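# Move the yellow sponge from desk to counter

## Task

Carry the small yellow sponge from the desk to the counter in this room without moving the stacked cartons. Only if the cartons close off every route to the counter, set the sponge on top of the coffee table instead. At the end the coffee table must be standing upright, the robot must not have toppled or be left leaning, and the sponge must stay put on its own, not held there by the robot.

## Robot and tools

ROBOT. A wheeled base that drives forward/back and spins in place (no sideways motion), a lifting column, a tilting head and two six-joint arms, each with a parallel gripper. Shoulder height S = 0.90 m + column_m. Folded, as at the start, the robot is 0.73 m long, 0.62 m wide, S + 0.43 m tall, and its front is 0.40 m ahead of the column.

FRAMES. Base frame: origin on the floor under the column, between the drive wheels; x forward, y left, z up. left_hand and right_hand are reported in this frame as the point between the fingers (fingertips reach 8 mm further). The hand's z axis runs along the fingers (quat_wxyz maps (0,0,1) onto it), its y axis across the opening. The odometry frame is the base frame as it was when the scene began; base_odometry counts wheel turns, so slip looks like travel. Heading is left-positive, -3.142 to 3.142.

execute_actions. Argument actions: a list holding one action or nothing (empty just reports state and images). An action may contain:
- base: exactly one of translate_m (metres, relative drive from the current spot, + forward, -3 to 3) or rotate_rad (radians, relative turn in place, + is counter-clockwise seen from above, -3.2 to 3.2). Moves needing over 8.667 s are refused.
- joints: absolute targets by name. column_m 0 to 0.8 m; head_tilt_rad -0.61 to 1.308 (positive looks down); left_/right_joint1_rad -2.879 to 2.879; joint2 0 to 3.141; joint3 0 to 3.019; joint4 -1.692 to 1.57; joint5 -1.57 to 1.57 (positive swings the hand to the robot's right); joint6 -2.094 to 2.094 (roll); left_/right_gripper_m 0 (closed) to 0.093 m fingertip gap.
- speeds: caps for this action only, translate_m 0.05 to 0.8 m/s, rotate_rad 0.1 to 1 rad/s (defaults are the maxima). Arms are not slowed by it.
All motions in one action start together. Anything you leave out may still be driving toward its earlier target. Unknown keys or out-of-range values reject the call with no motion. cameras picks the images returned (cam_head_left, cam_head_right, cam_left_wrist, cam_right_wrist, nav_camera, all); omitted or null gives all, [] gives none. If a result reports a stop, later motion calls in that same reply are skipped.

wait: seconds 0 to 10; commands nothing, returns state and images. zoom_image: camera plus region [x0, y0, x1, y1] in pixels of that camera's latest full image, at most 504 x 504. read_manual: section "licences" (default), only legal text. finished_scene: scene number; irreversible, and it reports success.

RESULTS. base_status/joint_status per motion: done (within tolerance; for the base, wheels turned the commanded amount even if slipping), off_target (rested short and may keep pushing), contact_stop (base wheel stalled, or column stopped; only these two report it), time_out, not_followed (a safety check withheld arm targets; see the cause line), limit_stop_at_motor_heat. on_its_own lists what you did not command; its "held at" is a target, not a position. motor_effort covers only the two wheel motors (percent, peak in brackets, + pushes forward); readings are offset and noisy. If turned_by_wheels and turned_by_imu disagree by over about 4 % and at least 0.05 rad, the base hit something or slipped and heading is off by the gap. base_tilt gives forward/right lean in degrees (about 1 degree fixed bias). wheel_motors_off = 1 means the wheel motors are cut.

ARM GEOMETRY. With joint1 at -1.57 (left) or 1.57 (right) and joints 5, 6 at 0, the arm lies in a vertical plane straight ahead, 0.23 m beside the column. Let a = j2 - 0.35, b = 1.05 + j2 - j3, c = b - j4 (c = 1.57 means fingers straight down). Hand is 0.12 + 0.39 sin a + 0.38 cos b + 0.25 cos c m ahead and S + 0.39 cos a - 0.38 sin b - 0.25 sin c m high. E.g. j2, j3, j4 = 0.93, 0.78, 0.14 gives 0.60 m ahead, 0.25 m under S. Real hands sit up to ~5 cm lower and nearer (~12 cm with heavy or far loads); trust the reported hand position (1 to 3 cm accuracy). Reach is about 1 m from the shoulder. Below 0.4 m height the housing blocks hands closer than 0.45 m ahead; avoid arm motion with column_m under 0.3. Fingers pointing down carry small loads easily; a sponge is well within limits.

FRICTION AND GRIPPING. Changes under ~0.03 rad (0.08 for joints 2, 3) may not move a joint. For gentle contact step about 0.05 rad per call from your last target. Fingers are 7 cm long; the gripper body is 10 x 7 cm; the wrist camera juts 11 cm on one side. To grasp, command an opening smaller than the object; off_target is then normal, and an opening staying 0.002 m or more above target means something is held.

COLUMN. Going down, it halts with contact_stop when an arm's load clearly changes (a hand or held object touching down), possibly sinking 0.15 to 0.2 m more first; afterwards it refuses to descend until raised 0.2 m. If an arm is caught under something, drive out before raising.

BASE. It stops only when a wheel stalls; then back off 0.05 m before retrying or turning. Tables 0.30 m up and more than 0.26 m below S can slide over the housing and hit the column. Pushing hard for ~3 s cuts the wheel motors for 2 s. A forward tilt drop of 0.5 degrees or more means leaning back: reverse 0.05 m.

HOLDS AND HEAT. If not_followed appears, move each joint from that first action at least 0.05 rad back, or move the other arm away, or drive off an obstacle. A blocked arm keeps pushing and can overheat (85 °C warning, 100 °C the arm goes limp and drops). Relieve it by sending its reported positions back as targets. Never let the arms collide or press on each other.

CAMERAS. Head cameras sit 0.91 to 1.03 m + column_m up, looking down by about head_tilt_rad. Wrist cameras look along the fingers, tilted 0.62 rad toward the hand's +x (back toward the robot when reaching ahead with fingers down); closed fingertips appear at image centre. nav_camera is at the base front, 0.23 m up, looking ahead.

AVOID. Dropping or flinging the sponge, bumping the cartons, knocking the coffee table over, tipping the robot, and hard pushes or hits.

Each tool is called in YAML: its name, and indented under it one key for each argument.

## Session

execute_actions:
  actions:
    - {"joints":{"head_tilt_rad":0.5}}

Scene clock: 0.77 s.
base_odometry: x=+0.000 y=+0.000 heading=+0.000 (m, m, rad; odometry frame)
turned_by_wheels: +0.000 (rad since the last result)
turned_by_imu: +0.000 (rad since the last result)
base_tilt: forward=+0.2 right=-0.4 (deg)
base_status: not commanded
joint_positions: column_m=+0.553 head_tilt_rad=+0.518 left_joint1_rad=-1.571 left_joint2_rad=+0.904 left_joint3_rad=+0.412 left_joint4_rad=-0.918 left_joint5_rad=-0.005 left_joint6_rad=-0.066 left_gripper_m=+0.095 right_joint1_rad=+1.579 right_joint2_rad=+0.920 right_joint3_rad=+0.438 right_joint4_rad=-0.987 right_joint5_rad=+0.025 right_joint6_rad=+0.077 right_gripper_m=+0.095
joint_status: all done
wheel_motors_off: 0
motor_effort: left_wheel=+1(2) right_wheel=+4(5) (%)
left_hand: x=+0.1494 y=+0.2253 z=+1.2441 quat_wxyz=(+0.428, +0.029, -0.903, -0.016) (m; base frame)
right_hand: x=+0.1493 y=-0.2281 z=+1.2525 quat_wxyz=(+0.455, -0.025, -0.890, +0.027) (m; base frame)
pictures: cam_head_left, cam_head_right, cam_left_wrist, cam_right_wrist, nav_camera
Images, in order (width x height): cam_head_left 672x504, cam_head_right 672x504, cam_left_wrist 616x616, cam_right_wrist 616x616, nav_camera 672x504.

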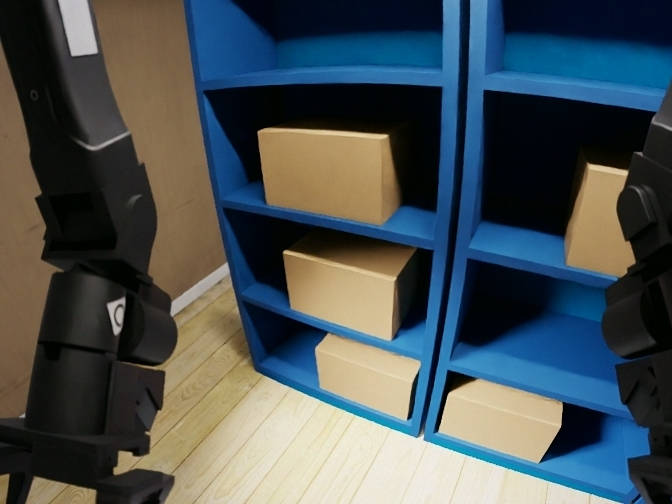

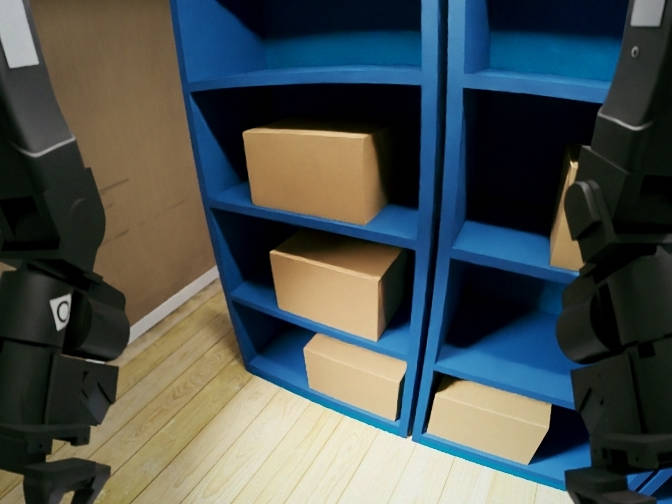

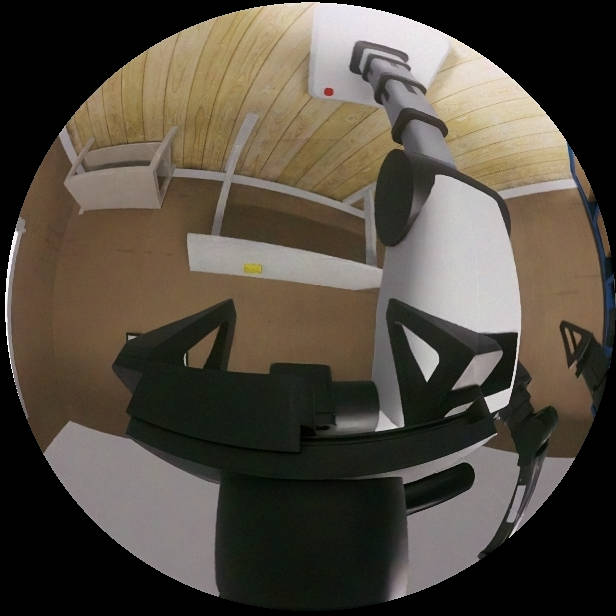

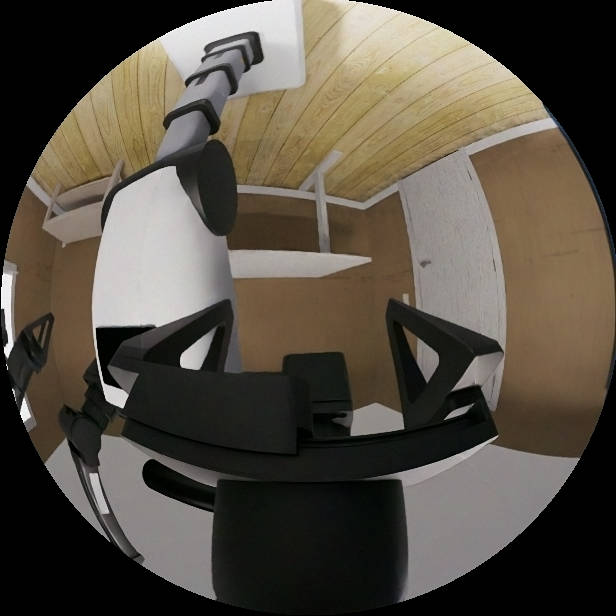

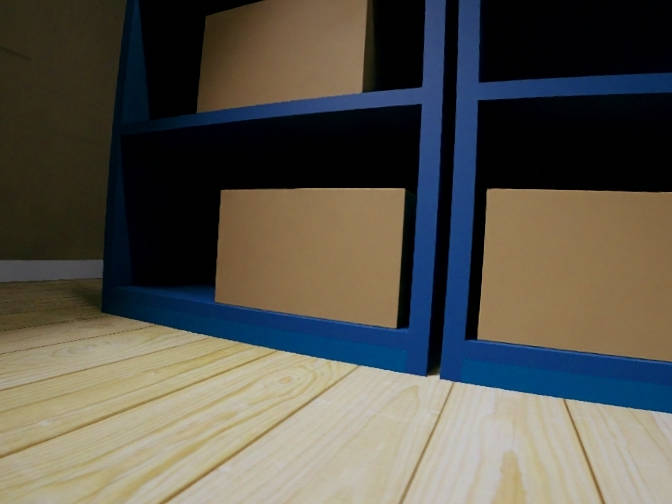

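Taller desk. Use the left arm this time (counter will be on the right).

execute_actions:
  actions:
    - {"base":{"rotate_rad":2.5},"joints":{"column_m":0.8,"head_tilt_rad":0.7,"left_joint2_rad":1.2,"left_joint3_rad":1.2,"left_joint4_rad":-0.5,"left_joint6_rad":0}}
  cameras: ["cam_head_left","cam_left_wrist","nav_camera"]

Scene clock: 12.60 s.
base_odometry: x=+0.000 y=+0.000 heading=+2.499 (m, m, rad; odometry frame)
turned_by_wheels: +2.499 (rad since the last result)
turned_by_imu: +2.506 (rad since the last result)
base_tilt: forward=+0.2 right=-0.3 (deg)
base_status: done
joint_positions: column_m=+0.799 head_tilt_rad=+0.703 left_joint1_rad=-1.571 left_joint2_rad=+1.197 left_joint3_rad=+1.198 left_joint4_rad=-0.496 left_joint5_rad=-0.005 left_joint6_rad=-0.006 left_gripper_m=+0.095 right_joint1_rad=+1.579 right_joint2_rad=+0.920 right_joint3_rad=+0.438 right_joint4_rad=-0.987 right_joint5_rad=+0.025 right_joint6_rad=+0.077 right_gripper_m=+0.095
joint_status: all done
joint sent to its limit — the command would take column_m past its upper limit, so that joint was sent only as far as its limit.
wheel_motors_off: 0
motor_effort: left_wheel=-4(28) right_wheel=+2(32) (%)
left_hand: x=+0.6117 y=+0.2251 z=+1.3781 quat_wxyz=(-0.015, +0.003, -1.000, -0.002) (m; base frame)
right_hand: x=+0.1493 y=-0.2281 z=+1.4985 quat_wxyz=(+0.455, -0.025, -0.890, +0.027) (m; base frame)
pictures: cam_head_left, cam_left_wrist, nav_camera
Images, in order (width x height): cam_head_left 672x504, cam_left_wrist 616x616, nav_camera 672x504.

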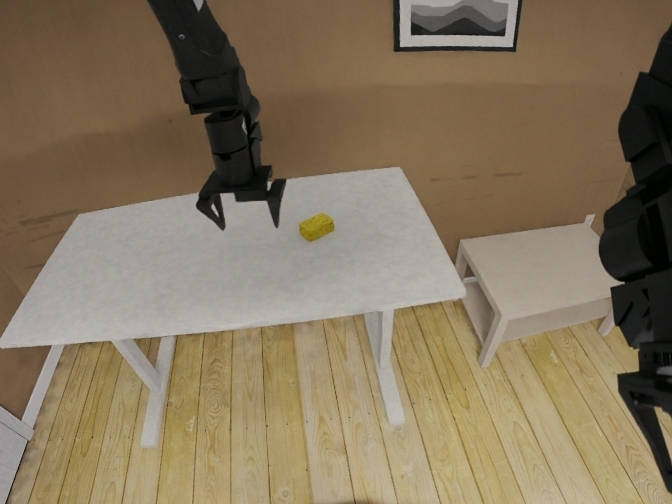

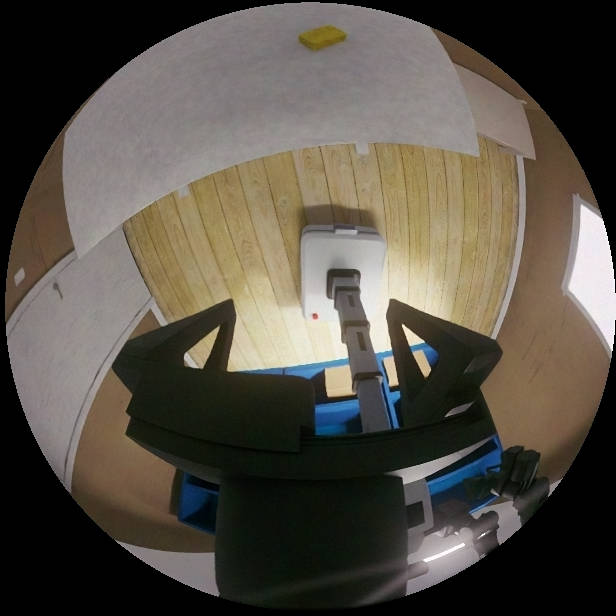

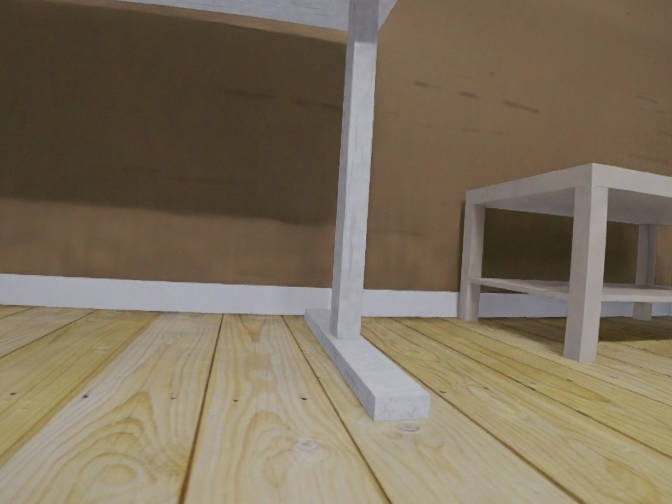

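execute_actions:
  actions:
    - {"base":{"translate_m":0.34},"joints":{"column_m":0.68,"left_joint2_rad":1.65,"left_joint3_rad":1.85,"left_joint4_rad":-0.72,"left_joint6_rad":0.85}}
  cameras: ["cam_head_left","cam_left_wrist"]

Scene clock: 20.07 s.
base_odometry: x=-0.272 y=+0.204 heading=+2.500 (m, m, rad; odometry frame)
turned_by_wheels: +0.001 (rad since the last result)
turned_by_imu: +0.000 (rad since the last result)
base_tilt: forward=+0.2 right=-0.3 (deg)
base_status: done
joint_positions: column_m=+0.680 head_tilt_rad=+0.703 left_joint1_rad=-1.571 left_joint2_rad=+1.646 left_joint3_rad=+1.842 left_joint4_rad=-0.716 left_joint5_rad=-0.005 left_joint6_rad=+0.843 left_gripper_m=+0.095 right_joint1_rad=+1.579 right_joint2_rad=+0.920 right_joint3_rad=+0.440 right_joint4_rad=-0.987 right_joint5_rad=+0.025 right_joint6_rad=+0.077 right_gripper_m=+0.095
joint_status: all done
wheel_motors_off: 0
motor_effort: left_wheel=+1(41) right_wheel=-1(42) (%)
left_hand: x=+0.7471 y=+0.2251 z=+1.1518 quat_wxyz=(-0.001, -0.409, -0.912, -0.003) (m; base frame)
right_hand: x=+0.1504 y=-0.2281 z=+1.3796 quat_wxyz=(+0.454, -0.025, -0.890, +0.027) (m; base frame)
pictures: cam_head_left, cam_left_wrist
Images, in order (width x height): cam_head_left 672x504, cam_left_wrist 616x616.

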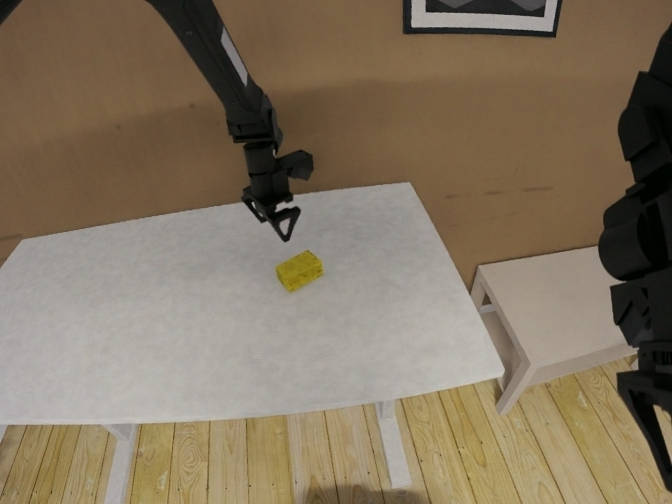

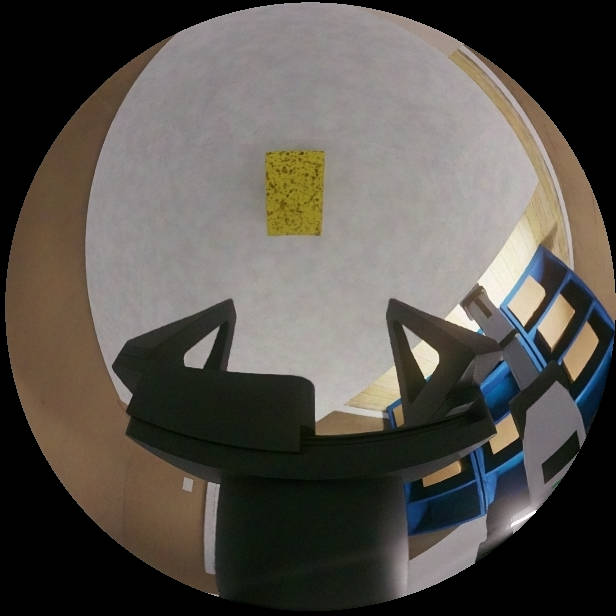

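execute_actions:
  actions:
    - {"base":{"rotate_rad":-0.035},"joints":{"column_m":0.62}}
  cameras: []

execute_actions:
  actions:
    - {"base":{"translate_m":0.038},"joints":{"column_m":0.565}}
  cameras: ["cam_left_wrist"]

Scene clock: 31.17 s.
base_odometry: x=-0.272 y=+0.204 heading=+2.466 (m, m, rad; odometry frame)
turned_by_wheels: -0.034 (rad since the last result)
turned_by_imu: -0.035 (rad since the last result)
base_tilt: forward=+0.3 right=-0.3 (deg)
base_status: done
joint_positions: column_m=+0.620 head_tilt_rad=+0.703 left_joint1_rad=-1.574 left_joint2_rad=+1.646 left_joint3_rad=+1.842 left_joint4_rad=-0.716 left_joint5_rad=-0.005 left_joint6_rad=+0.843 left_gripper_m=+0.095 right_joint1_rad=+1.579 right_joint2_rad=+0.920 right_joint3_rad=+0.439 right_joint4_rad=-0.987 right_joint5_rad=+0.025 right_joint6_rad=+0.077 right_gripper_m=+0.095
joint_status: all done
wheel_motors_off: 0
motor_effort: left_wheel=+3(29) right_wheel=-2(26) (%)
left_hand: x=+0.7471 y=+0.2232 z=+1.0918 quat_wxyz=(-0.001, -0.410, -0.912, -0.002) (m; base frame)
right_hand: x=+0.1502 y=-0.2281 z=+1.3197 quat_wxyz=(+0.454, -0.025, -0.890, +0.027) (m; base frame)
pictures: none
No camera images: the call's "cameras" was empty. Leave "cameras" out to get every camera's image.

Scene clock: 32.47 s.
base_odometry: x=-0.302 y=+0.227 heading=+2.466 (m, m, rad; odometry frame)
turned_by_wheels: -0.001 (rad since the last result)
turned_by_imu: -0.001 (rad since the last result)
base_tilt: forward=+0.1 right=-0.2 (deg)
base_status: done
joint_positions: column_m=+0.565 head_tilt_rad=+0.703 left_joint1_rad=-1.574 left_joint2_rad=+1.646 left_joint3_rad=+1.841 left_joint4_rad=-0.716 left_joint5_rad=-0.005 left_joint6_rad=+0.843 left_gripper_m=+0.095 right_joint1_rad=+1.579 right_joint2_rad=+0.920 right_joint3_rad=+0.441 right_joint4_rad=-0.987 right_joint5_rad=+0.025 right_joint6_rad=+0.077 right_gripper_m=+0.095
joint_status: all done
wheel_motors_off: 0
motor_effort: left_wheel=-1(38) right_wheel=+2(41) (%)
left_hand: x=+0.7467 y=+0.2232 z=+1.0366 quat_wxyz=(-0.001, -0.410, -0.912, -0.002) (m; base frame)
right_hand: x=+0.1510 y=-0.2281 z=+1.2645 quat_wxyz=(+0.453, -0.025, -0.891, +0.027) (m; base frame)
pictures: cam_left_wrist
Images, in order (width x height): cam_left_wrist 616x616.

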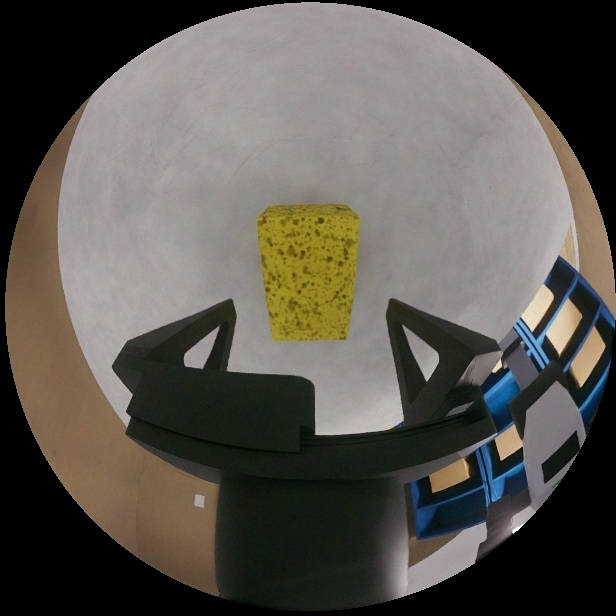

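execute_actions:
  actions:
    - {"joints":{"column_m":0.505}}
  cameras: []

execute_actions:
  actions:
    - {"joints":{"left_gripper_m":0.04}}
  cameras: ["cam_left_wrist"]

execute_actions:
  actions:
    - {"joints":{"column_m":0.6}}
  cameras: []

execute_actions:
  actions:
    - {"base":{"translate_m":-0.38},"joints":{"left_joint2_rad":0.9,"left_joint3_rad":0.6,"left_joint4_rad":-0.4,"left_joint6_rad":0}}
  cameras: []

execute_actions:
  actions:
    - {"base":{"rotate_rad":-1.45}}
  cameras: []

execute_actions:
  actions:
    - {"base":{"translate_m":1.0},"joints":{"head_tilt_rad":1.0}}
  cameras: ["cam_head_left","nav_camera","cam_left_wrist"]

Scene clock: 50.43 s.
base_odometry: x=-0.302 y=+0.227 heading=+2.466 (m, m, rad; odometry frame)
turned_by_wheels: +0.000 (rad since the last result)
turned_by_imu: +0.000 (rad since the last result)
base_tilt: forward=+0.2 right=-0.3 (deg)
base_status: not commanded
joint_positions: column_m=+0.505 head_tilt_rad=+0.703 left_joint1_rad=-1.574 left_joint2_rad=+1.646 left_joint3_rad=+1.841 left_joint4_rad=-0.716 left_joint5_rad=-0.005 left_joint6_rad=+0.843 left_gripper_m=+0.095 right_joint1_rad=+1.579 right_joint2_rad=+0.920 right_joint3_rad=+0.441 right_joint4_rad=-0.987 right_joint5_rad=+0.025 right_joint6_rad=+0.077 right_gripper_m=+0.095
joint_status: all done
wheel_motors_off: 0
motor_effort: left_wheel=-1(1) right_wheel=+2(2) (%)
left_hand: x=+0.7467 y=+0.2232 z=+0.9766 quat_wxyz=(-0.001, -0.410, -0.912, -0.002) (m; base frame)
right_hand: x=+0.1510 y=-0.2281 z=+1.2045 quat_wxyz=(+0.453, -0.025, -0.891, +0.027) (m; base frame)
pictures: none
No camera images: the call's "cameras" was empty. Leave "cameras" out to get every camera's image.

Scene clock: 51.03 s.
base_odometry: x=-0.302 y=+0.227 heading=+2.466 (m, m, rad; odometry frame)
turned_by_wheels: +0.000 (rad since the last result)
turned_by_imu: +0.000 (rad since the last result)
base_tilt: forward=+0.2 right=-0.3 (deg)
base_status: not commanded
joint_positions: column_m=+0.505 head_tilt_rad=+0.703 left_joint1_rad=-1.574 left_joint2_rad=+1.646 left_joint3_rad=+1.841 left_joint4_rad=-0.716 left_joint5_rad=-0.005 left_joint6_rad=+0.843 left_gripper_m=+0.059 right_joint1_rad=+1.579 right_joint2_rad=+0.920 right_joint3_rad=+0.441 right_joint4_rad=-0.987 right_joint5_rad=+0.025 right_joint6_rad=+0.077 right_gripper_m=+0.095
joint_status: left_gripper_m off_target (ended at +0.059, target +0.040)
wheel_motors_off: 0
motor_effort: left_wheel=-1(1) right_wheel=+2(2) (%)
left_hand: x=+0.7467 y=+0.2232 z=+0.9766 quat_wxyz=(-0.001, -0.410, -0.912, -0.002) (m; base frame)
right_hand: x=+0.1510 y=-0.2281 z=+1.2045 quat_wxyz=(+0.453, -0.025, -0.891, +0.027) (m; base frame)
pictures: cam_left_wrist
Images, in order (width x height): cam_left_wrist 616x616.

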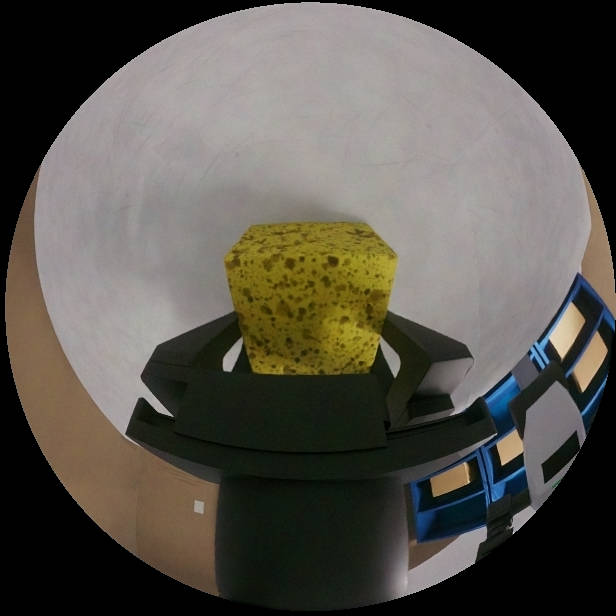

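Scene clock: 52.87 s.
base_odometry: x=-0.302 y=+0.227 heading=+2.466 (m, m, rad; odometry frame)
turned_by_wheels: +0.000 (rad since the last result)
turned_by_imu: +0.000 (rad since the last result)
base_tilt: forward=+0.2 right=-0.3 (deg)
base_status: not commanded
joint_positions: column_m=+0.600 head_tilt_rad=+0.703 left_joint1_rad=-1.574 left_joint2_rad=+1.646 left_joint3_rad=+1.841 left_joint4_rad=-0.716 left_joint5_rad=-0.005 left_joint6_rad=+0.843 left_gripper_m=+0.059 right_joint1_rad=+1.579 right_joint2_rad=+0.920 right_joint3_rad=+0.441 right_joint4_rad=-0.987 right_joint5_rad=+0.025 right_joint6_rad=+0.077 right_gripper_m=+0.095
joint_status: all done
wheel_motors_off: 0
motor_effort: left_wheel=-1(1) right_wheel=+2(2) (%)
left_hand: x=+0.7467 y=+0.2232 z=+1.0715 quat_wxyz=(-0.001, -0.410, -0.912, -0.002) (m; base frame)
right_hand: x=+0.1510 y=-0.2281 z=+1.2993 quat_wxyz=(+0.453, -0.025, -0.891, +0.027) (m; base frame)
pictures: none
No camera images: the call's "cameras" was empty. Leave "cameras" out to get every camera's image.

Scene clock: 55.10 s.
base_odometry: x=-0.006 y=-0.010 heading=+2.465 (m, m, rad; odometry frame)
turned_by_wheels: -0.001 (rad since the last result)
turned_by_imu: -0.001 (rad since the last result)
base_tilt: forward=+0.2 right=-0.3 (deg)
base_status: done
joint_positions: column_m=+0.600 head_tilt_rad=+0.703 left_joint1_rad=-1.574 left_joint2_rad=+0.904 left_joint3_rad=+0.591 left_joint4_rad=-0.404 left_joint5_rad=-0.005 left_joint6_rad=+0.007 left_gripper_m=+0.059 right_joint1_rad=+1.579 right_joint2_rad=+0.920 right_joint3_rad=+0.436 right_joint4_rad=-0.987 right_joint5_rad=+0.025 right_joint6_rad=+0.077 right_gripper_m=+0.095
joint_status: all done
wheel_motors_off: 0
motor_effort: left_wheel=-1(34) right_wheel=+1(44) (%)
left_hand: x=+0.3598 y=+0.2242 z=+1.2137 quat_wxyz=(+0.097, -0.005, -0.995, -0.001) (m; base frame)
right_hand: x=+0.1482 y=-0.2281 z=+1.3003 quat_wxyz=(+0.455, -0.025, -0.889, +0.027) (m; base frame)
pictures: none
No camera images: the call's "cameras" was empty. Leave "cameras" out to get every camera's image.

Scene clock: 57.87 s.
base_odometry: x=-0.006 y=-0.010 heading=+1.016 (m, m, rad; odometry frame)
turned_by_wheels: -1.449 (rad since the last result)
turned_by_imu: -1.452 (rad since the last result)
base_tilt: forward=+0.3 right=-0.3 (deg)
base_status: done
joint_positions: column_m=+0.600 head_tilt_rad=+0.703 left_joint1_rad=-1.574 left_joint2_rad=+0.904 left_joint3_rad=+0.596 left_joint4_rad=-0.404 left_joint5_rad=-0.005 left_joint6_rad=+0.007 left_gripper_m=+0.059 right_joint1_rad=+1.579 right_joint2_rad=+0.920 right_joint3_rad=+0.436 right_joint4_rad=-0.987 right_joint5_rad=+0.025 right_joint6_rad=+0.077 right_gripper_m=+0.095
joint_status: not commanded
wheel_motors_off: 0
motor_effort: left_wheel=+2(38) right_wheel=-2(34) (%)
left_hand: x=+0.3633 y=+0.2242 z=+1.2139 quat_wxyz=(+0.094, -0.004, -0.996, -0.001) (m; base frame)
right_hand: x=+0.1482 y=-0.2281 z=+1.3003 quat_wxyz=(+0.455, -0.025, -0.889, +0.027) (m; base frame)
pictures: none
No camera images: the call's "cameras" was empty. Leave "cameras" out to get every camera's image.

Scene clock: 61.30 s.
base_odometry: x=+0.522 y=+0.839 heading=+1.015 (m, m, rad; odometry frame)
turned_by_wheels: +0.000 (rad since the last result)
turned_by_imu: -0.001 (rad since the last result)
base_tilt: forward=+0.1 right=-0.3 (deg)
base_status: done
joint_positions: column_m=+0.600 head_tilt_rad=+1.000 left_joint1_rad=-1.574 left_joint2_rad=+0.904 left_joint3_rad=+0.598 left_joint4_rad=-0.404 left_joint5_rad=-0.005 left_joint6_rad=+0.007 left_gripper_m=+0.059 right_joint1_rad=+1.579 right_joint2_rad=+0.920 right_joint3_rad=+0.438 right_joint4_rad=-0.987 right_joint5_rad=+0.025 right_joint6_rad=+0.077 right_gripper_m=+0.095
joint_status: all done
wheel_motors_off: 0
motor_effort: left_wheel=+0(47) right_wheel=+0(37) (%)
left_hand: x=+0.3644 y=+0.2242 z=+1.2139 quat_wxyz=(+0.093, -0.004, -0.996, -0.001) (m; base frame)
right_hand: x=+0.1496 y=-0.2281 z=+1.2998 quat_wxyz=(+0.454, -0.025, -0.890, +0.027) (m; base frame)
pictures: cam_head_left, cam_left_wrist, nav_camera
Images, in order (width x height): cam_head_left 672x504, cam_left_wrist 616x616, nav_camera 672x504.

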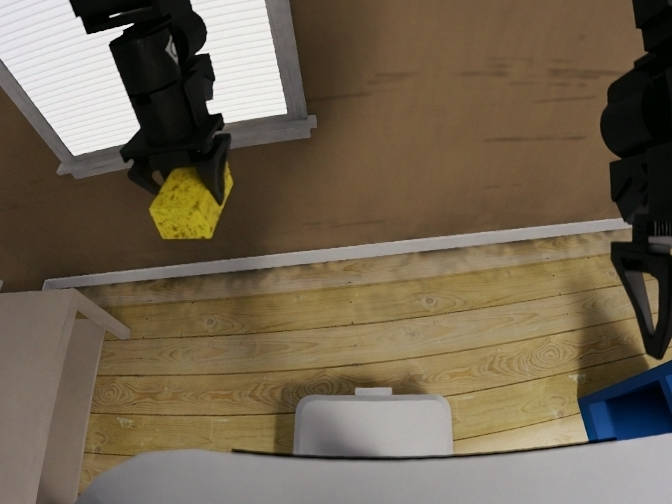

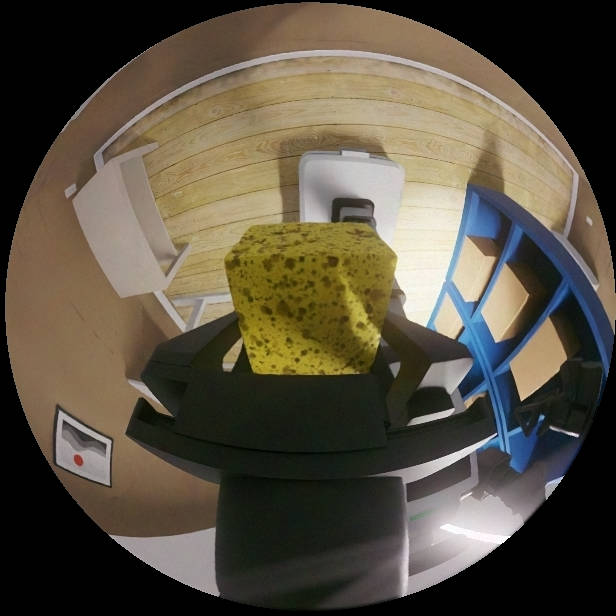

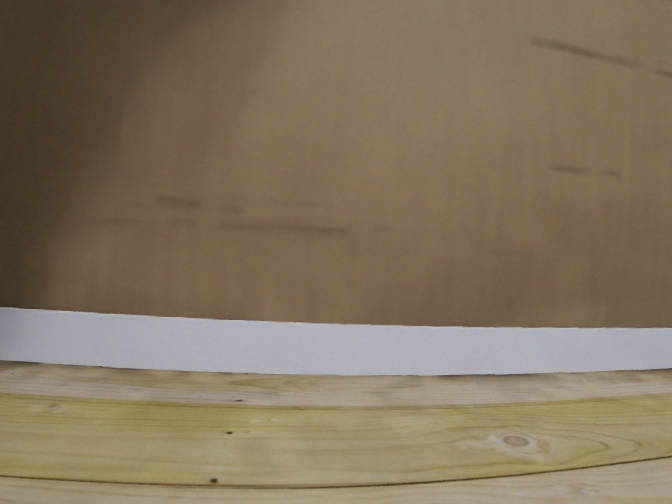

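Wall about 1.0 m ahead.

execute_actions:
  actions:
    - {"base":{"translate_m":0.42}}
  cameras: []

execute_actions:
  actions:
    - {"base":{"rotate_rad":-1.2}}
  cameras: []

execute_actions:
  actions:
    - {"base":{"translate_m":0.3}}
  cameras: ["cam_head_left","nav_camera"]

Scene clock: 70.77 s.
base_odometry: x=+0.743 y=+1.196 heading=+1.015 (m, m, rad; odometry frame)
turned_by_wheels: +0.000 (rad since the last result)
turned_by_imu: -0.001 (rad since the last result)
base_tilt: forward=+0.2 right=-0.3 (deg)
base_status: done
joint_positions: column_m=+0.600 head_tilt_rad=+1.001 left_joint1_rad=-1.574 left_joint2_rad=+0.904 left_joint3_rad=+0.599 left_joint4_rad=-0.404 left_joint5_rad=-0.005 left_joint6_rad=+0.007 left_gripper_m=+0.059 right_joint1_rad=+1.579 right_joint2_rad=+0.920 right_joint3_rad=+0.439 right_joint4_rad=-0.987 right_joint5_rad=+0.025 right_joint6_rad=+0.077 right_gripper_m=+0.095
joint_status: not commanded
wheel_motors_off: 0
motor_effort: left_wheel=+0(31) right_wheel=+0(27) (%)
left_hand: x=+0.3648 y=+0.2242 z=+1.2140 quat_wxyz=(+0.093, -0.004, -0.996, -0.001) (m; base frame)
right_hand: x=+0.1500 y=-0.2281 z=+1.2997 quat_wxyz=(+0.454, -0.025, -0.890, +0.027) (m; base frame)
pictures: none
No camera images: the call's "cameras" was empty. Leave "cameras" out to get every camera's image.

Scene clock: 73.27 s.
base_odometry: x=+0.743 y=+1.196 heading=-0.184 (m, m, rad; odometry frame)
turned_by_wheels: -1.200 (rad since the last result)
turned_by_imu: -1.201 (rad since the last result)
base_tilt: forward=+0.2 right=-0.3 (deg)
base_status: done
joint_positions: column_m=+0.600 head_tilt_rad=+1.001 left_joint1_rad=-1.574 left_joint2_rad=+0.904 left_joint3_rad=+0.599 left_joint4_rad=-0.404 left_joint5_rad=-0.005 left_joint6_rad=+0.007 left_gripper_m=+0.059 right_joint1_rad=+1.579 right_joint2_rad=+0.920 right_joint3_rad=+0.439 right_joint4_rad=-0.987 right_joint5_rad=+0.025 right_joint6_rad=+0.077 right_gripper_m=+0.095
joint_status: not commanded
wheel_motors_off: 0
motor_effort: left_wheel=+2(39) right_wheel=-2(35) (%)
left_hand: x=+0.3648 y=+0.2242 z=+1.2140 quat_wxyz=(+0.093, -0.004, -0.996, -0.001) (m; base frame)
right_hand: x=+0.1500 y=-0.2281 z=+1.2997 quat_wxyz=(+0.454, -0.025, -0.890, +0.027) (m; base frame)
pictures: none
No camera images: the call's "cameras" was empty. Leave "cameras" out to get every camera's image.

Scene clock: 75.30 s.
base_odometry: x=+1.038 y=+1.141 heading=-0.185 (m, m, rad; odometry frame)
turned_by_wheels: -0.001 (rad since the last result)
turned_by_imu: -0.001 (rad since the last result)
base_tilt: forward=+0.1 right=-0.3 (deg)
base_status: done
joint_positions: column_m=+0.600 head_tilt_rad=+1.001 left_joint1_rad=-1.574 left_joint2_rad=+0.904 left_joint3_rad=+0.599 left_joint4_rad=-0.404 left_joint5_rad=-0.005 left_joint6_rad=+0.007 left_gripper_m=+0.059 right_joint1_rad=+1.579 right_joint2_rad=+0.920 right_joint3_rad=+0.440 right_joint4_rad=-0.987 right_joint5_rad=+0.025 right_joint6_rad=+0.077 right_gripper_m=+0.095
joint_status: not commanded
wheel_motors_off: 0
motor_effort: left_wheel=-1(46) right_wheel=+1(36) (%)
left_hand: x=+0.3653 y=+0.2242 z=+1.2141 quat_wxyz=(+0.093, -0.004, -0.996, -0.001) (m; base frame)
right_hand: x=+0.1506 y=-0.2281 z=+1.2995 quat_wxyz=(+0.453, -0.025, -0.891, +0.027) (m; base frame)
pictures: cam_head_left, nav_camera
Images, in order (width x height): cam_head_left 672x504, nav_camera 672x504.

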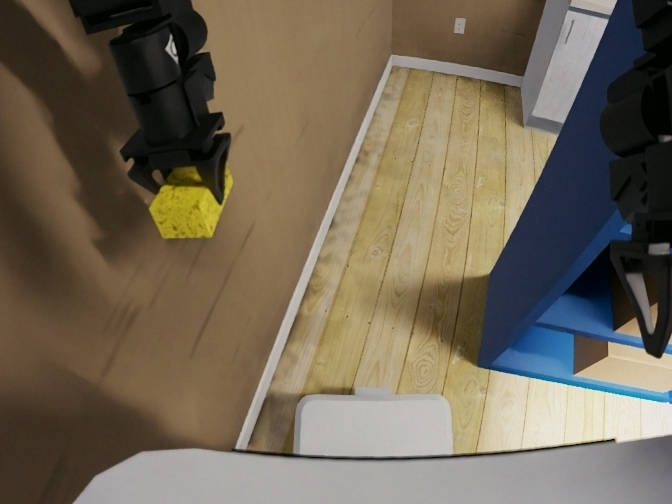

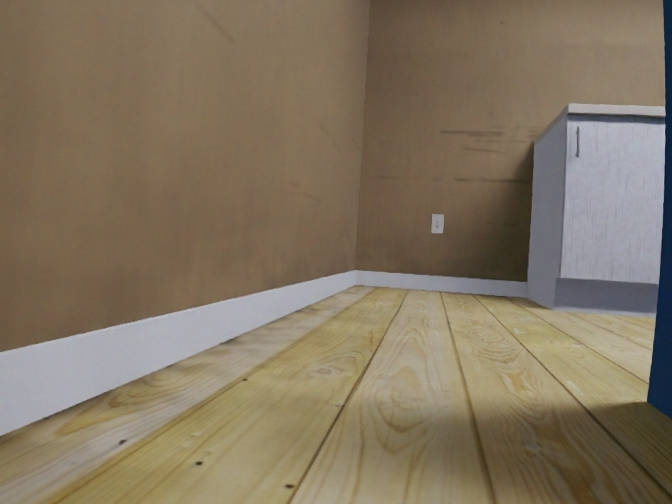

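execute_actions:
  actions:
    - {"base":{"translate_m":0.2}}
  cameras: []

execute_actions:
  actions:
    - {"base":{"rotate_rad":-0.23}}
  cameras: ["cam_head_left","nav_camera"]

Scene clock: 83.70 s.
base_odometry: x=+1.235 y=+1.105 heading=-0.185 (m, m, rad; odometry frame)
turned_by_wheels: +0.000 (rad since the last result)
turned_by_imu: -0.001 (rad since the last result)
base_tilt: forward=+0.1 right=-0.4 (deg)
base_status: done
joint_positions: column_m=+0.600 head_tilt_rad=+1.001 left_joint1_rad=-1.574 left_joint2_rad=+0.904 left_joint3_rad=+0.599 left_joint4_rad=-0.404 left_joint5_rad=-0.005 left_joint6_rad=+0.007 left_gripper_m=+0.059 right_joint1_rad=+1.579 right_joint2_rad=+0.920 right_joint3_rad=+0.440 right_joint4_rad=-0.987 right_joint5_rad=+0.025 right_joint6_rad=+0.077 right_gripper_m=+0.095
joint_status: not commanded
wheel_motors_off: 0
motor_effort: left_wheel=+0(29) right_wheel=+0(29) (%)
left_hand: x=+0.3651 y=+0.2242 z=+1.2142 quat_wxyz=(+0.093, -0.004, -0.996, -0.001) (m; base frame)
right_hand: x=+0.1506 y=-0.2281 z=+1.2995 quat_wxyz=(+0.453, -0.025, -0.891, +0.027) (m; base frame)
pictures: none
No camera images: the call's "cameras" was empty. Leave "cameras" out to get every camera's image.

Scene clock: 85.13 s.
base_odometry: x=+1.235 y=+1.104 heading=-0.414 (m, m, rad; odometry frame)
turned_by_wheels: -0.229 (rad since the last result)
turned_by_imu: -0.227 (rad since the last result)
base_tilt: forward=+0.2 right=-0.3 (deg)
base_status: done
joint_positions: column_m=+0.600 head_tilt_rad=+1.001 left_joint1_rad=-1.574 left_joint2_rad=+0.904 left_joint3_rad=+0.599 left_joint4_rad=-0.404 left_joint5_rad=-0.005 left_joint6_rad=+0.007 left_gripper_m=+0.059 right_joint1_rad=+1.579 right_joint2_rad=+0.920 right_joint3_rad=+0.440 right_joint4_rad=-0.987 right_joint5_rad=+0.025 right_joint6_rad=+0.077 right_gripper_m=+0.095
joint_status: not commanded
wheel_motors_off: 0
motor_effort: left_wheel=+0(37) right_wheel=-1(34) (%)
left_hand: x=+0.3651 y=+0.2242 z=+1.2142 quat_wxyz=(+0.093, -0.004, -0.996, -0.001) (m; base frame)
right_hand: x=+0.1506 y=-0.2281 z=+1.2995 quat_wxyz=(+0.453, -0.025, -0.891, +0.027) (m; base frame)
pictures: cam_head_left, nav_camera
Images, in order (width x height): cam_head_left 672x504, nav_camera 672x504.

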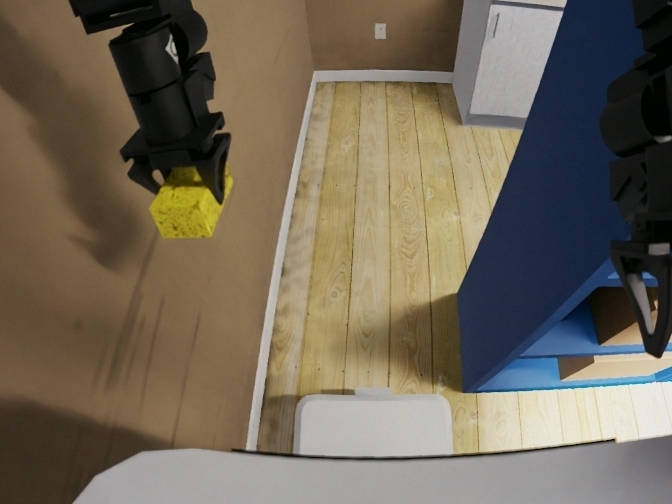

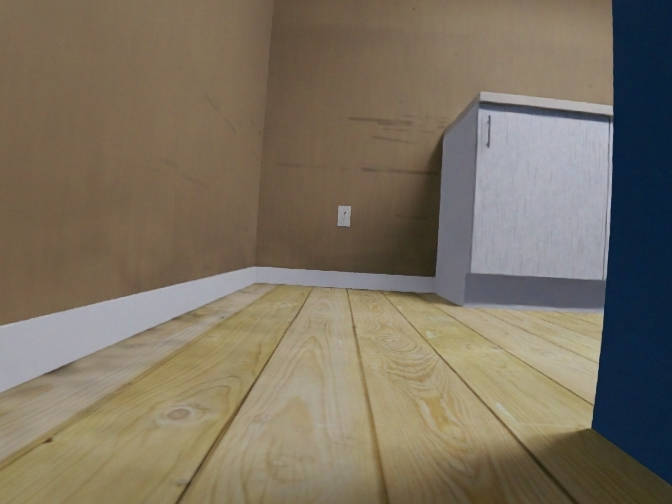

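execute_actions:
  actions:
    - {"base":{"translate_m":1.4},"speeds":{"translate_m":0.5}}
  cameras: []

execute_actions:
  actions:
    - {"base":{"rotate_rad":-1.0},"joints":{"head_tilt_rad":0.8}}
  cameras: []

execute_actions:
  actions:
    - {"base":{"translate_m":0.2},"joints":{"left_joint2_rad":1.65,"left_joint3_rad":1.85,"left_joint4_rad":-0.72}}
  cameras: ["cam_head_left","cam_left_wrist"]

Scene clock: 97.20 s.
base_odometry: x=+2.517 y=+0.541 heading=-0.414 (m, m, rad; odometry frame)
turned_by_wheels: +0.000 (rad since the last result)
turned_by_imu: -0.002 (rad since the last result)
base_tilt: forward=+0.1 right=-0.3 (deg)
base_status: done
joint_positions: column_m=+0.600 head_tilt_rad=+1.001 left_joint1_rad=-1.574 left_joint2_rad=+0.904 left_joint3_rad=+0.598 left_joint4_rad=-0.404 left_joint5_rad=-0.005 left_joint6_rad=+0.007 left_gripper_m=+0.059 right_joint1_rad=+1.579 right_joint2_rad=+0.920 right_joint3_rad=+0.438 right_joint4_rad=-0.987 right_joint5_rad=+0.025 right_joint6_rad=+0.077 right_gripper_m=+0.095
joint_status: not commanded
wheel_motors_off: 0
motor_effort: left_wheel=-1(39) right_wheel=+0(37) (%)
left_hand: x=+0.3644 y=+0.2242 z=+1.2141 quat_wxyz=(+0.093, -0.004, -0.996, -0.001) (m; base frame)
right_hand: x=+0.1496 y=-0.2281 z=+1.2998 quat_wxyz=(+0.454, -0.025, -0.890, +0.027) (m; base frame)
pictures: none
No camera images: the call's "cameras" was empty. Leave "cameras" out to get every camera's image.

Scene clock: 99.50 s.
base_odometry: x=+2.517 y=+0.541 heading=-1.414 (m, m, rad; odometry frame)
turned_by_wheels: -1.000 (rad since the last result)
turned_by_imu: -1.000 (rad since the last result)
base_tilt: forward=+0.1 right=-0.4 (deg)
base_status: done
joint_positions: column_m=+0.600 head_tilt_rad=+0.816 left_joint1_rad=-1.574 left_joint2_rad=+0.904 left_joint3_rad=+0.598 left_joint4_rad=-0.404 left_joint5_rad=-0.005 left_joint6_rad=+0.007 left_gripper_m=+0.059 right_joint1_rad=+1.579 right_joint2_rad=+0.920 right_joint3_rad=+0.438 right_joint4_rad=-0.987 right_joint5_rad=+0.025 right_joint6_rad=+0.077 right_gripper_m=+0.095
joint_status: all done
wheel_motors_off: 0
motor_effort: left_wheel=+2(38) right_wheel=-2(35) (%)
left_hand: x=+0.3647 y=+0.2242 z=+1.2141 quat_wxyz=(+0.093, -0.004, -0.996, -0.001) (m; base frame)
right_hand: x=+0.1496 y=-0.2281 z=+1.2998 quat_wxyz=(+0.454, -0.025, -0.890, +0.027) (m; base frame)
pictures: none
No camera images: the call's "cameras" was empty. Leave "cameras" out to get every camera's image.

Scene clock: 101.43 s.
base_odometry: x=+2.548 y=+0.343 heading=-1.415 (m, m, rad; odometry frame)
turned_by_wheels: -0.001 (rad since the last result)
turned_by_imu: -0.001 (rad since the last result)
base_tilt: forward=+0.2 right=-0.3 (deg)
base_status: done
joint_positions: column_m=+0.600 head_tilt_rad=+0.815 left_joint1_rad=-1.574 left_joint2_rad=+1.644 left_joint3_rad=+1.845 left_joint4_rad=-0.716 left_joint5_rad=-0.005 left_joint6_rad=+0.007 left_gripper_m=+0.059 right_joint1_rad=+1.579 right_joint2_rad=+0.920 right_joint3_rad=+0.439 right_joint4_rad=-0.987 right_joint5_rad=+0.025 right_joint6_rad=+0.077 right_gripper_m=+0.095
joint_status: all done
wheel_motors_off: 0
motor_effort: left_wheel=+0(49) right_wheel=+1(35) (%)
left_hand: x=+0.7495 y=+0.2232 z=+1.0739 quat_wxyz=(-0.004, -0.004, -1.000, -0.001) (m; base frame)
right_hand: x=+0.1498 y=-0.2281 z=+1.2997 quat_wxyz=(+0.454, -0.025, -0.890, +0.027) (m; base frame)
pictures: cam_head_left, cam_left_wrist
Images, in order (width x height): cam_head_left 672x504, cam_left_wrist 616x616.

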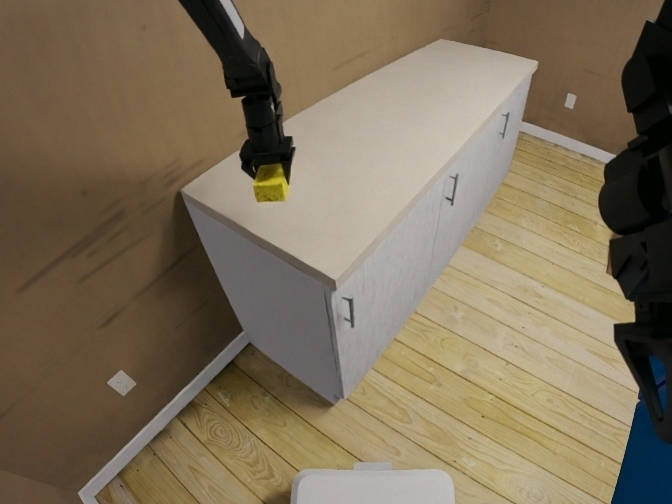

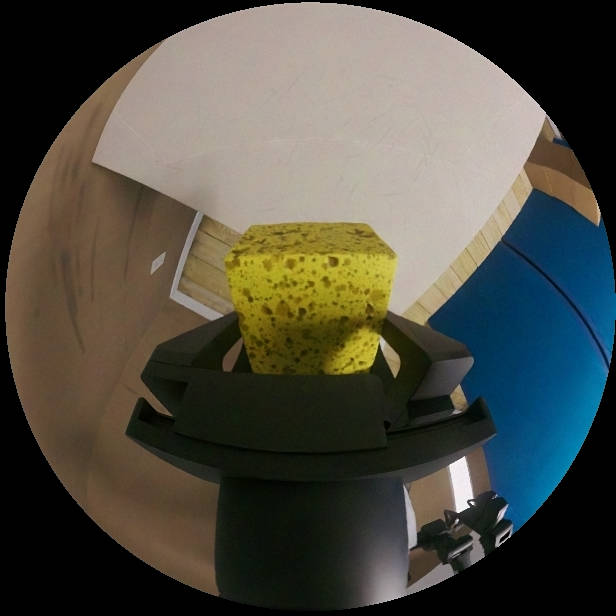

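execute_actions:
  actions:
    - {"base":{"translate_m":0.17},"joints":{"column_m":0.46}}
  cameras: ["cam_head_left","cam_left_wrist"]

Scene clock: 107.63 s.
base_odometry: x=+2.574 y=+0.175 heading=-1.415 (m, m, rad; odometry frame)
turned_by_wheels: +0.000 (rad since the last result)
turned_by_imu: -0.001 (rad since the last result)
base_tilt: forward=+0.1 right=-0.4 (deg)
base_status: done
joint_positions: column_m=+0.460 head_tilt_rad=+0.815 left_joint1_rad=-1.574 left_joint2_rad=+1.640 left_joint3_rad=+1.842 left_joint4_rad=-0.719 left_joint5_rad=-0.005 left_joint6_rad=+0.007 left_gripper_m=+0.059 right_joint1_rad=+1.579 right_joint2_rad=+0.919 right_joint3_rad=+0.439 right_joint4_rad=-0.987 right_joint5_rad=+0.025 right_joint6_rad=+0.077 right_gripper_m=+0.095
joint_status: all done
wheel_motors_off: 0
motor_effort: left_wheel=+0(38) right_wheel=+1(32) (%)
left_hand: x=+0.7492 y=+0.2232 z=+0.9360 quat_wxyz=(-0.003, -0.004, -1.000, -0.001) (m; base frame)
right_hand: x=+0.1499 y=-0.2281 z=+1.1599 quat_wxyz=(+0.454, -0.025, -0.890, +0.027) (m; base frame)
pictures: cam_head_left, cam_left_wrist
Images, in order (width x height): cam_head_left 672x504, cam_left_wrist 616x616.

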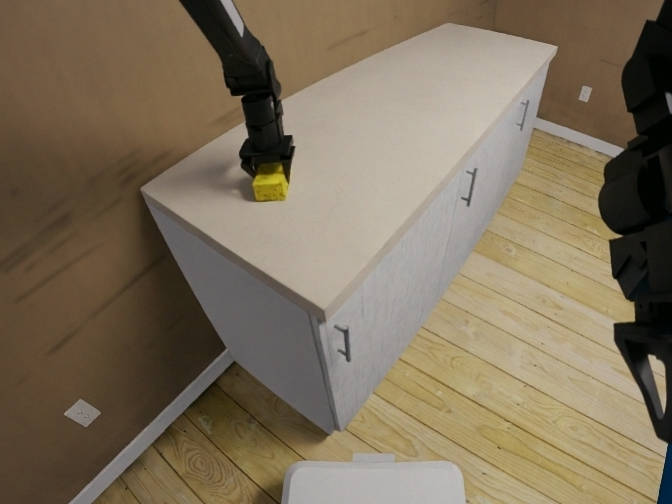

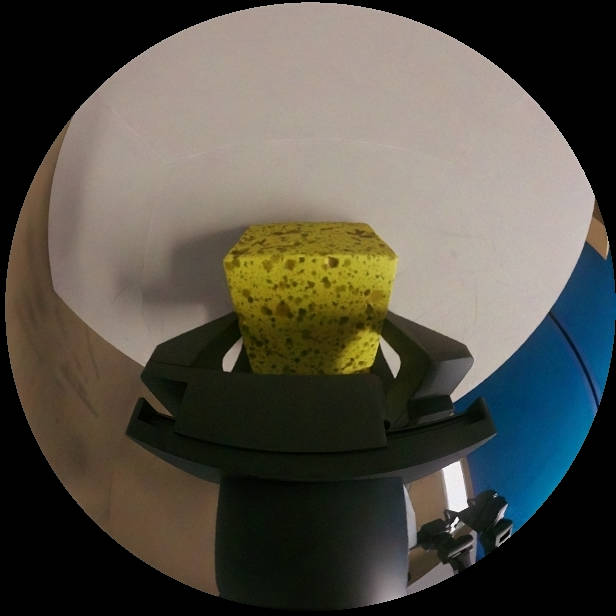

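execute_actions:
  actions:
    - {"joints":{"left_gripper_m":0.093}}
  cameras: []

execute_actions:
  actions:
    - {"joints":{"column_m":0.52}}
  cameras: []

finished_scene:
  scene: 2

Scene clock: 113.70 s.
base_odometry: x=+2.574 y=+0.175 heading=-1.415 (m, m, rad; odometry frame)
turned_by_wheels: +0.000 (rad since the last result)
turned_by_imu: +0.000 (rad since the last result)
base_tilt: forward=+0.2 right=-0.3 (deg)
base_status: not commanded
joint_positions: column_m=+0.460 head_tilt_rad=+0.815 left_joint1_rad=-1.574 left_joint2_rad=+1.641 left_joint3_rad=+1.842 left_joint4_rad=-0.719 left_joint5_rad=-0.005 left_joint6_rad=+0.007 left_gripper_m=+0.093 right_joint1_rad=+1.579 right_joint2_rad=+0.919 right_joint3_rad=+0.439 right_joint4_rad=-0.987 right_joint5_rad=+0.025 right_joint6_rad=+0.077 right_gripper_m=+0.095
joint_status: all done
wheel_motors_off: 0
motor_effort: left_wheel=+0(0) right_wheel=+1(2) (%)
left_hand: x=+0.7489 y=+0.2232 z=+0.9355 quat_wxyz=(-0.003, -0.004, -1.000, -0.001) (m; base frame)
right_hand: x=+0.1499 y=-0.2281 z=+1.1599 quat_wxyz=(+0.454, -0.025, -0.890, +0.027) (m; base frame)
pictures: none
No camera images: the call's "cameras" was empty. Leave "cameras" out to get every camera's image.

Scene clock: 115.07 s.
base_odometry: x=+2.574 y=+0.175 heading=-1.415 (m, m, rad; odometry frame)
turned_by_wheels: +0.000 (rad since the last result)
turned_by_imu: +0.000 (rad since the last result)
base_tilt: forward=+0.2 right=-0.3 (deg)
base_status: not commanded
joint_positions: column_m=+0.520 head_tilt_rad=+0.815 left_joint1_rad=-1.574 left_joint2_rad=+1.641 left_joint3_rad=+1.842 left_joint4_rad=-0.719 left_joint5_rad=-0.005 left_joint6_rad=+0.007 left_gripper_m=+0.093 right_joint1_rad=+1.579 right_joint2_rad=+0.919 right_joint3_rad=+0.439 right_joint4_rad=-0.987 right_joint5_rad=+0.025 right_joint6_rad=+0.077 right_gripper_m=+0.095
joint_status: all done
wheel_motors_off: 0
motor_effort: left_wheel=-1(1) right_wheel=+1(1) (%)
left_hand: x=+0.7489 y=+0.2232 z=+0.9953 quat_wxyz=(-0.003, -0.004, -1.000, -0.001) (m; base frame)
right_hand: x=+0.1499 y=-0.2281 z=+1.2198 quat_wxyz=(+0.454, -0.025, -0.890, +0.027) (m; base frame)
pictures: none
No camera images: the call's "cameras" was empty. Leave "cameras" out to get every camera's image.

The scene is finished: the task was done.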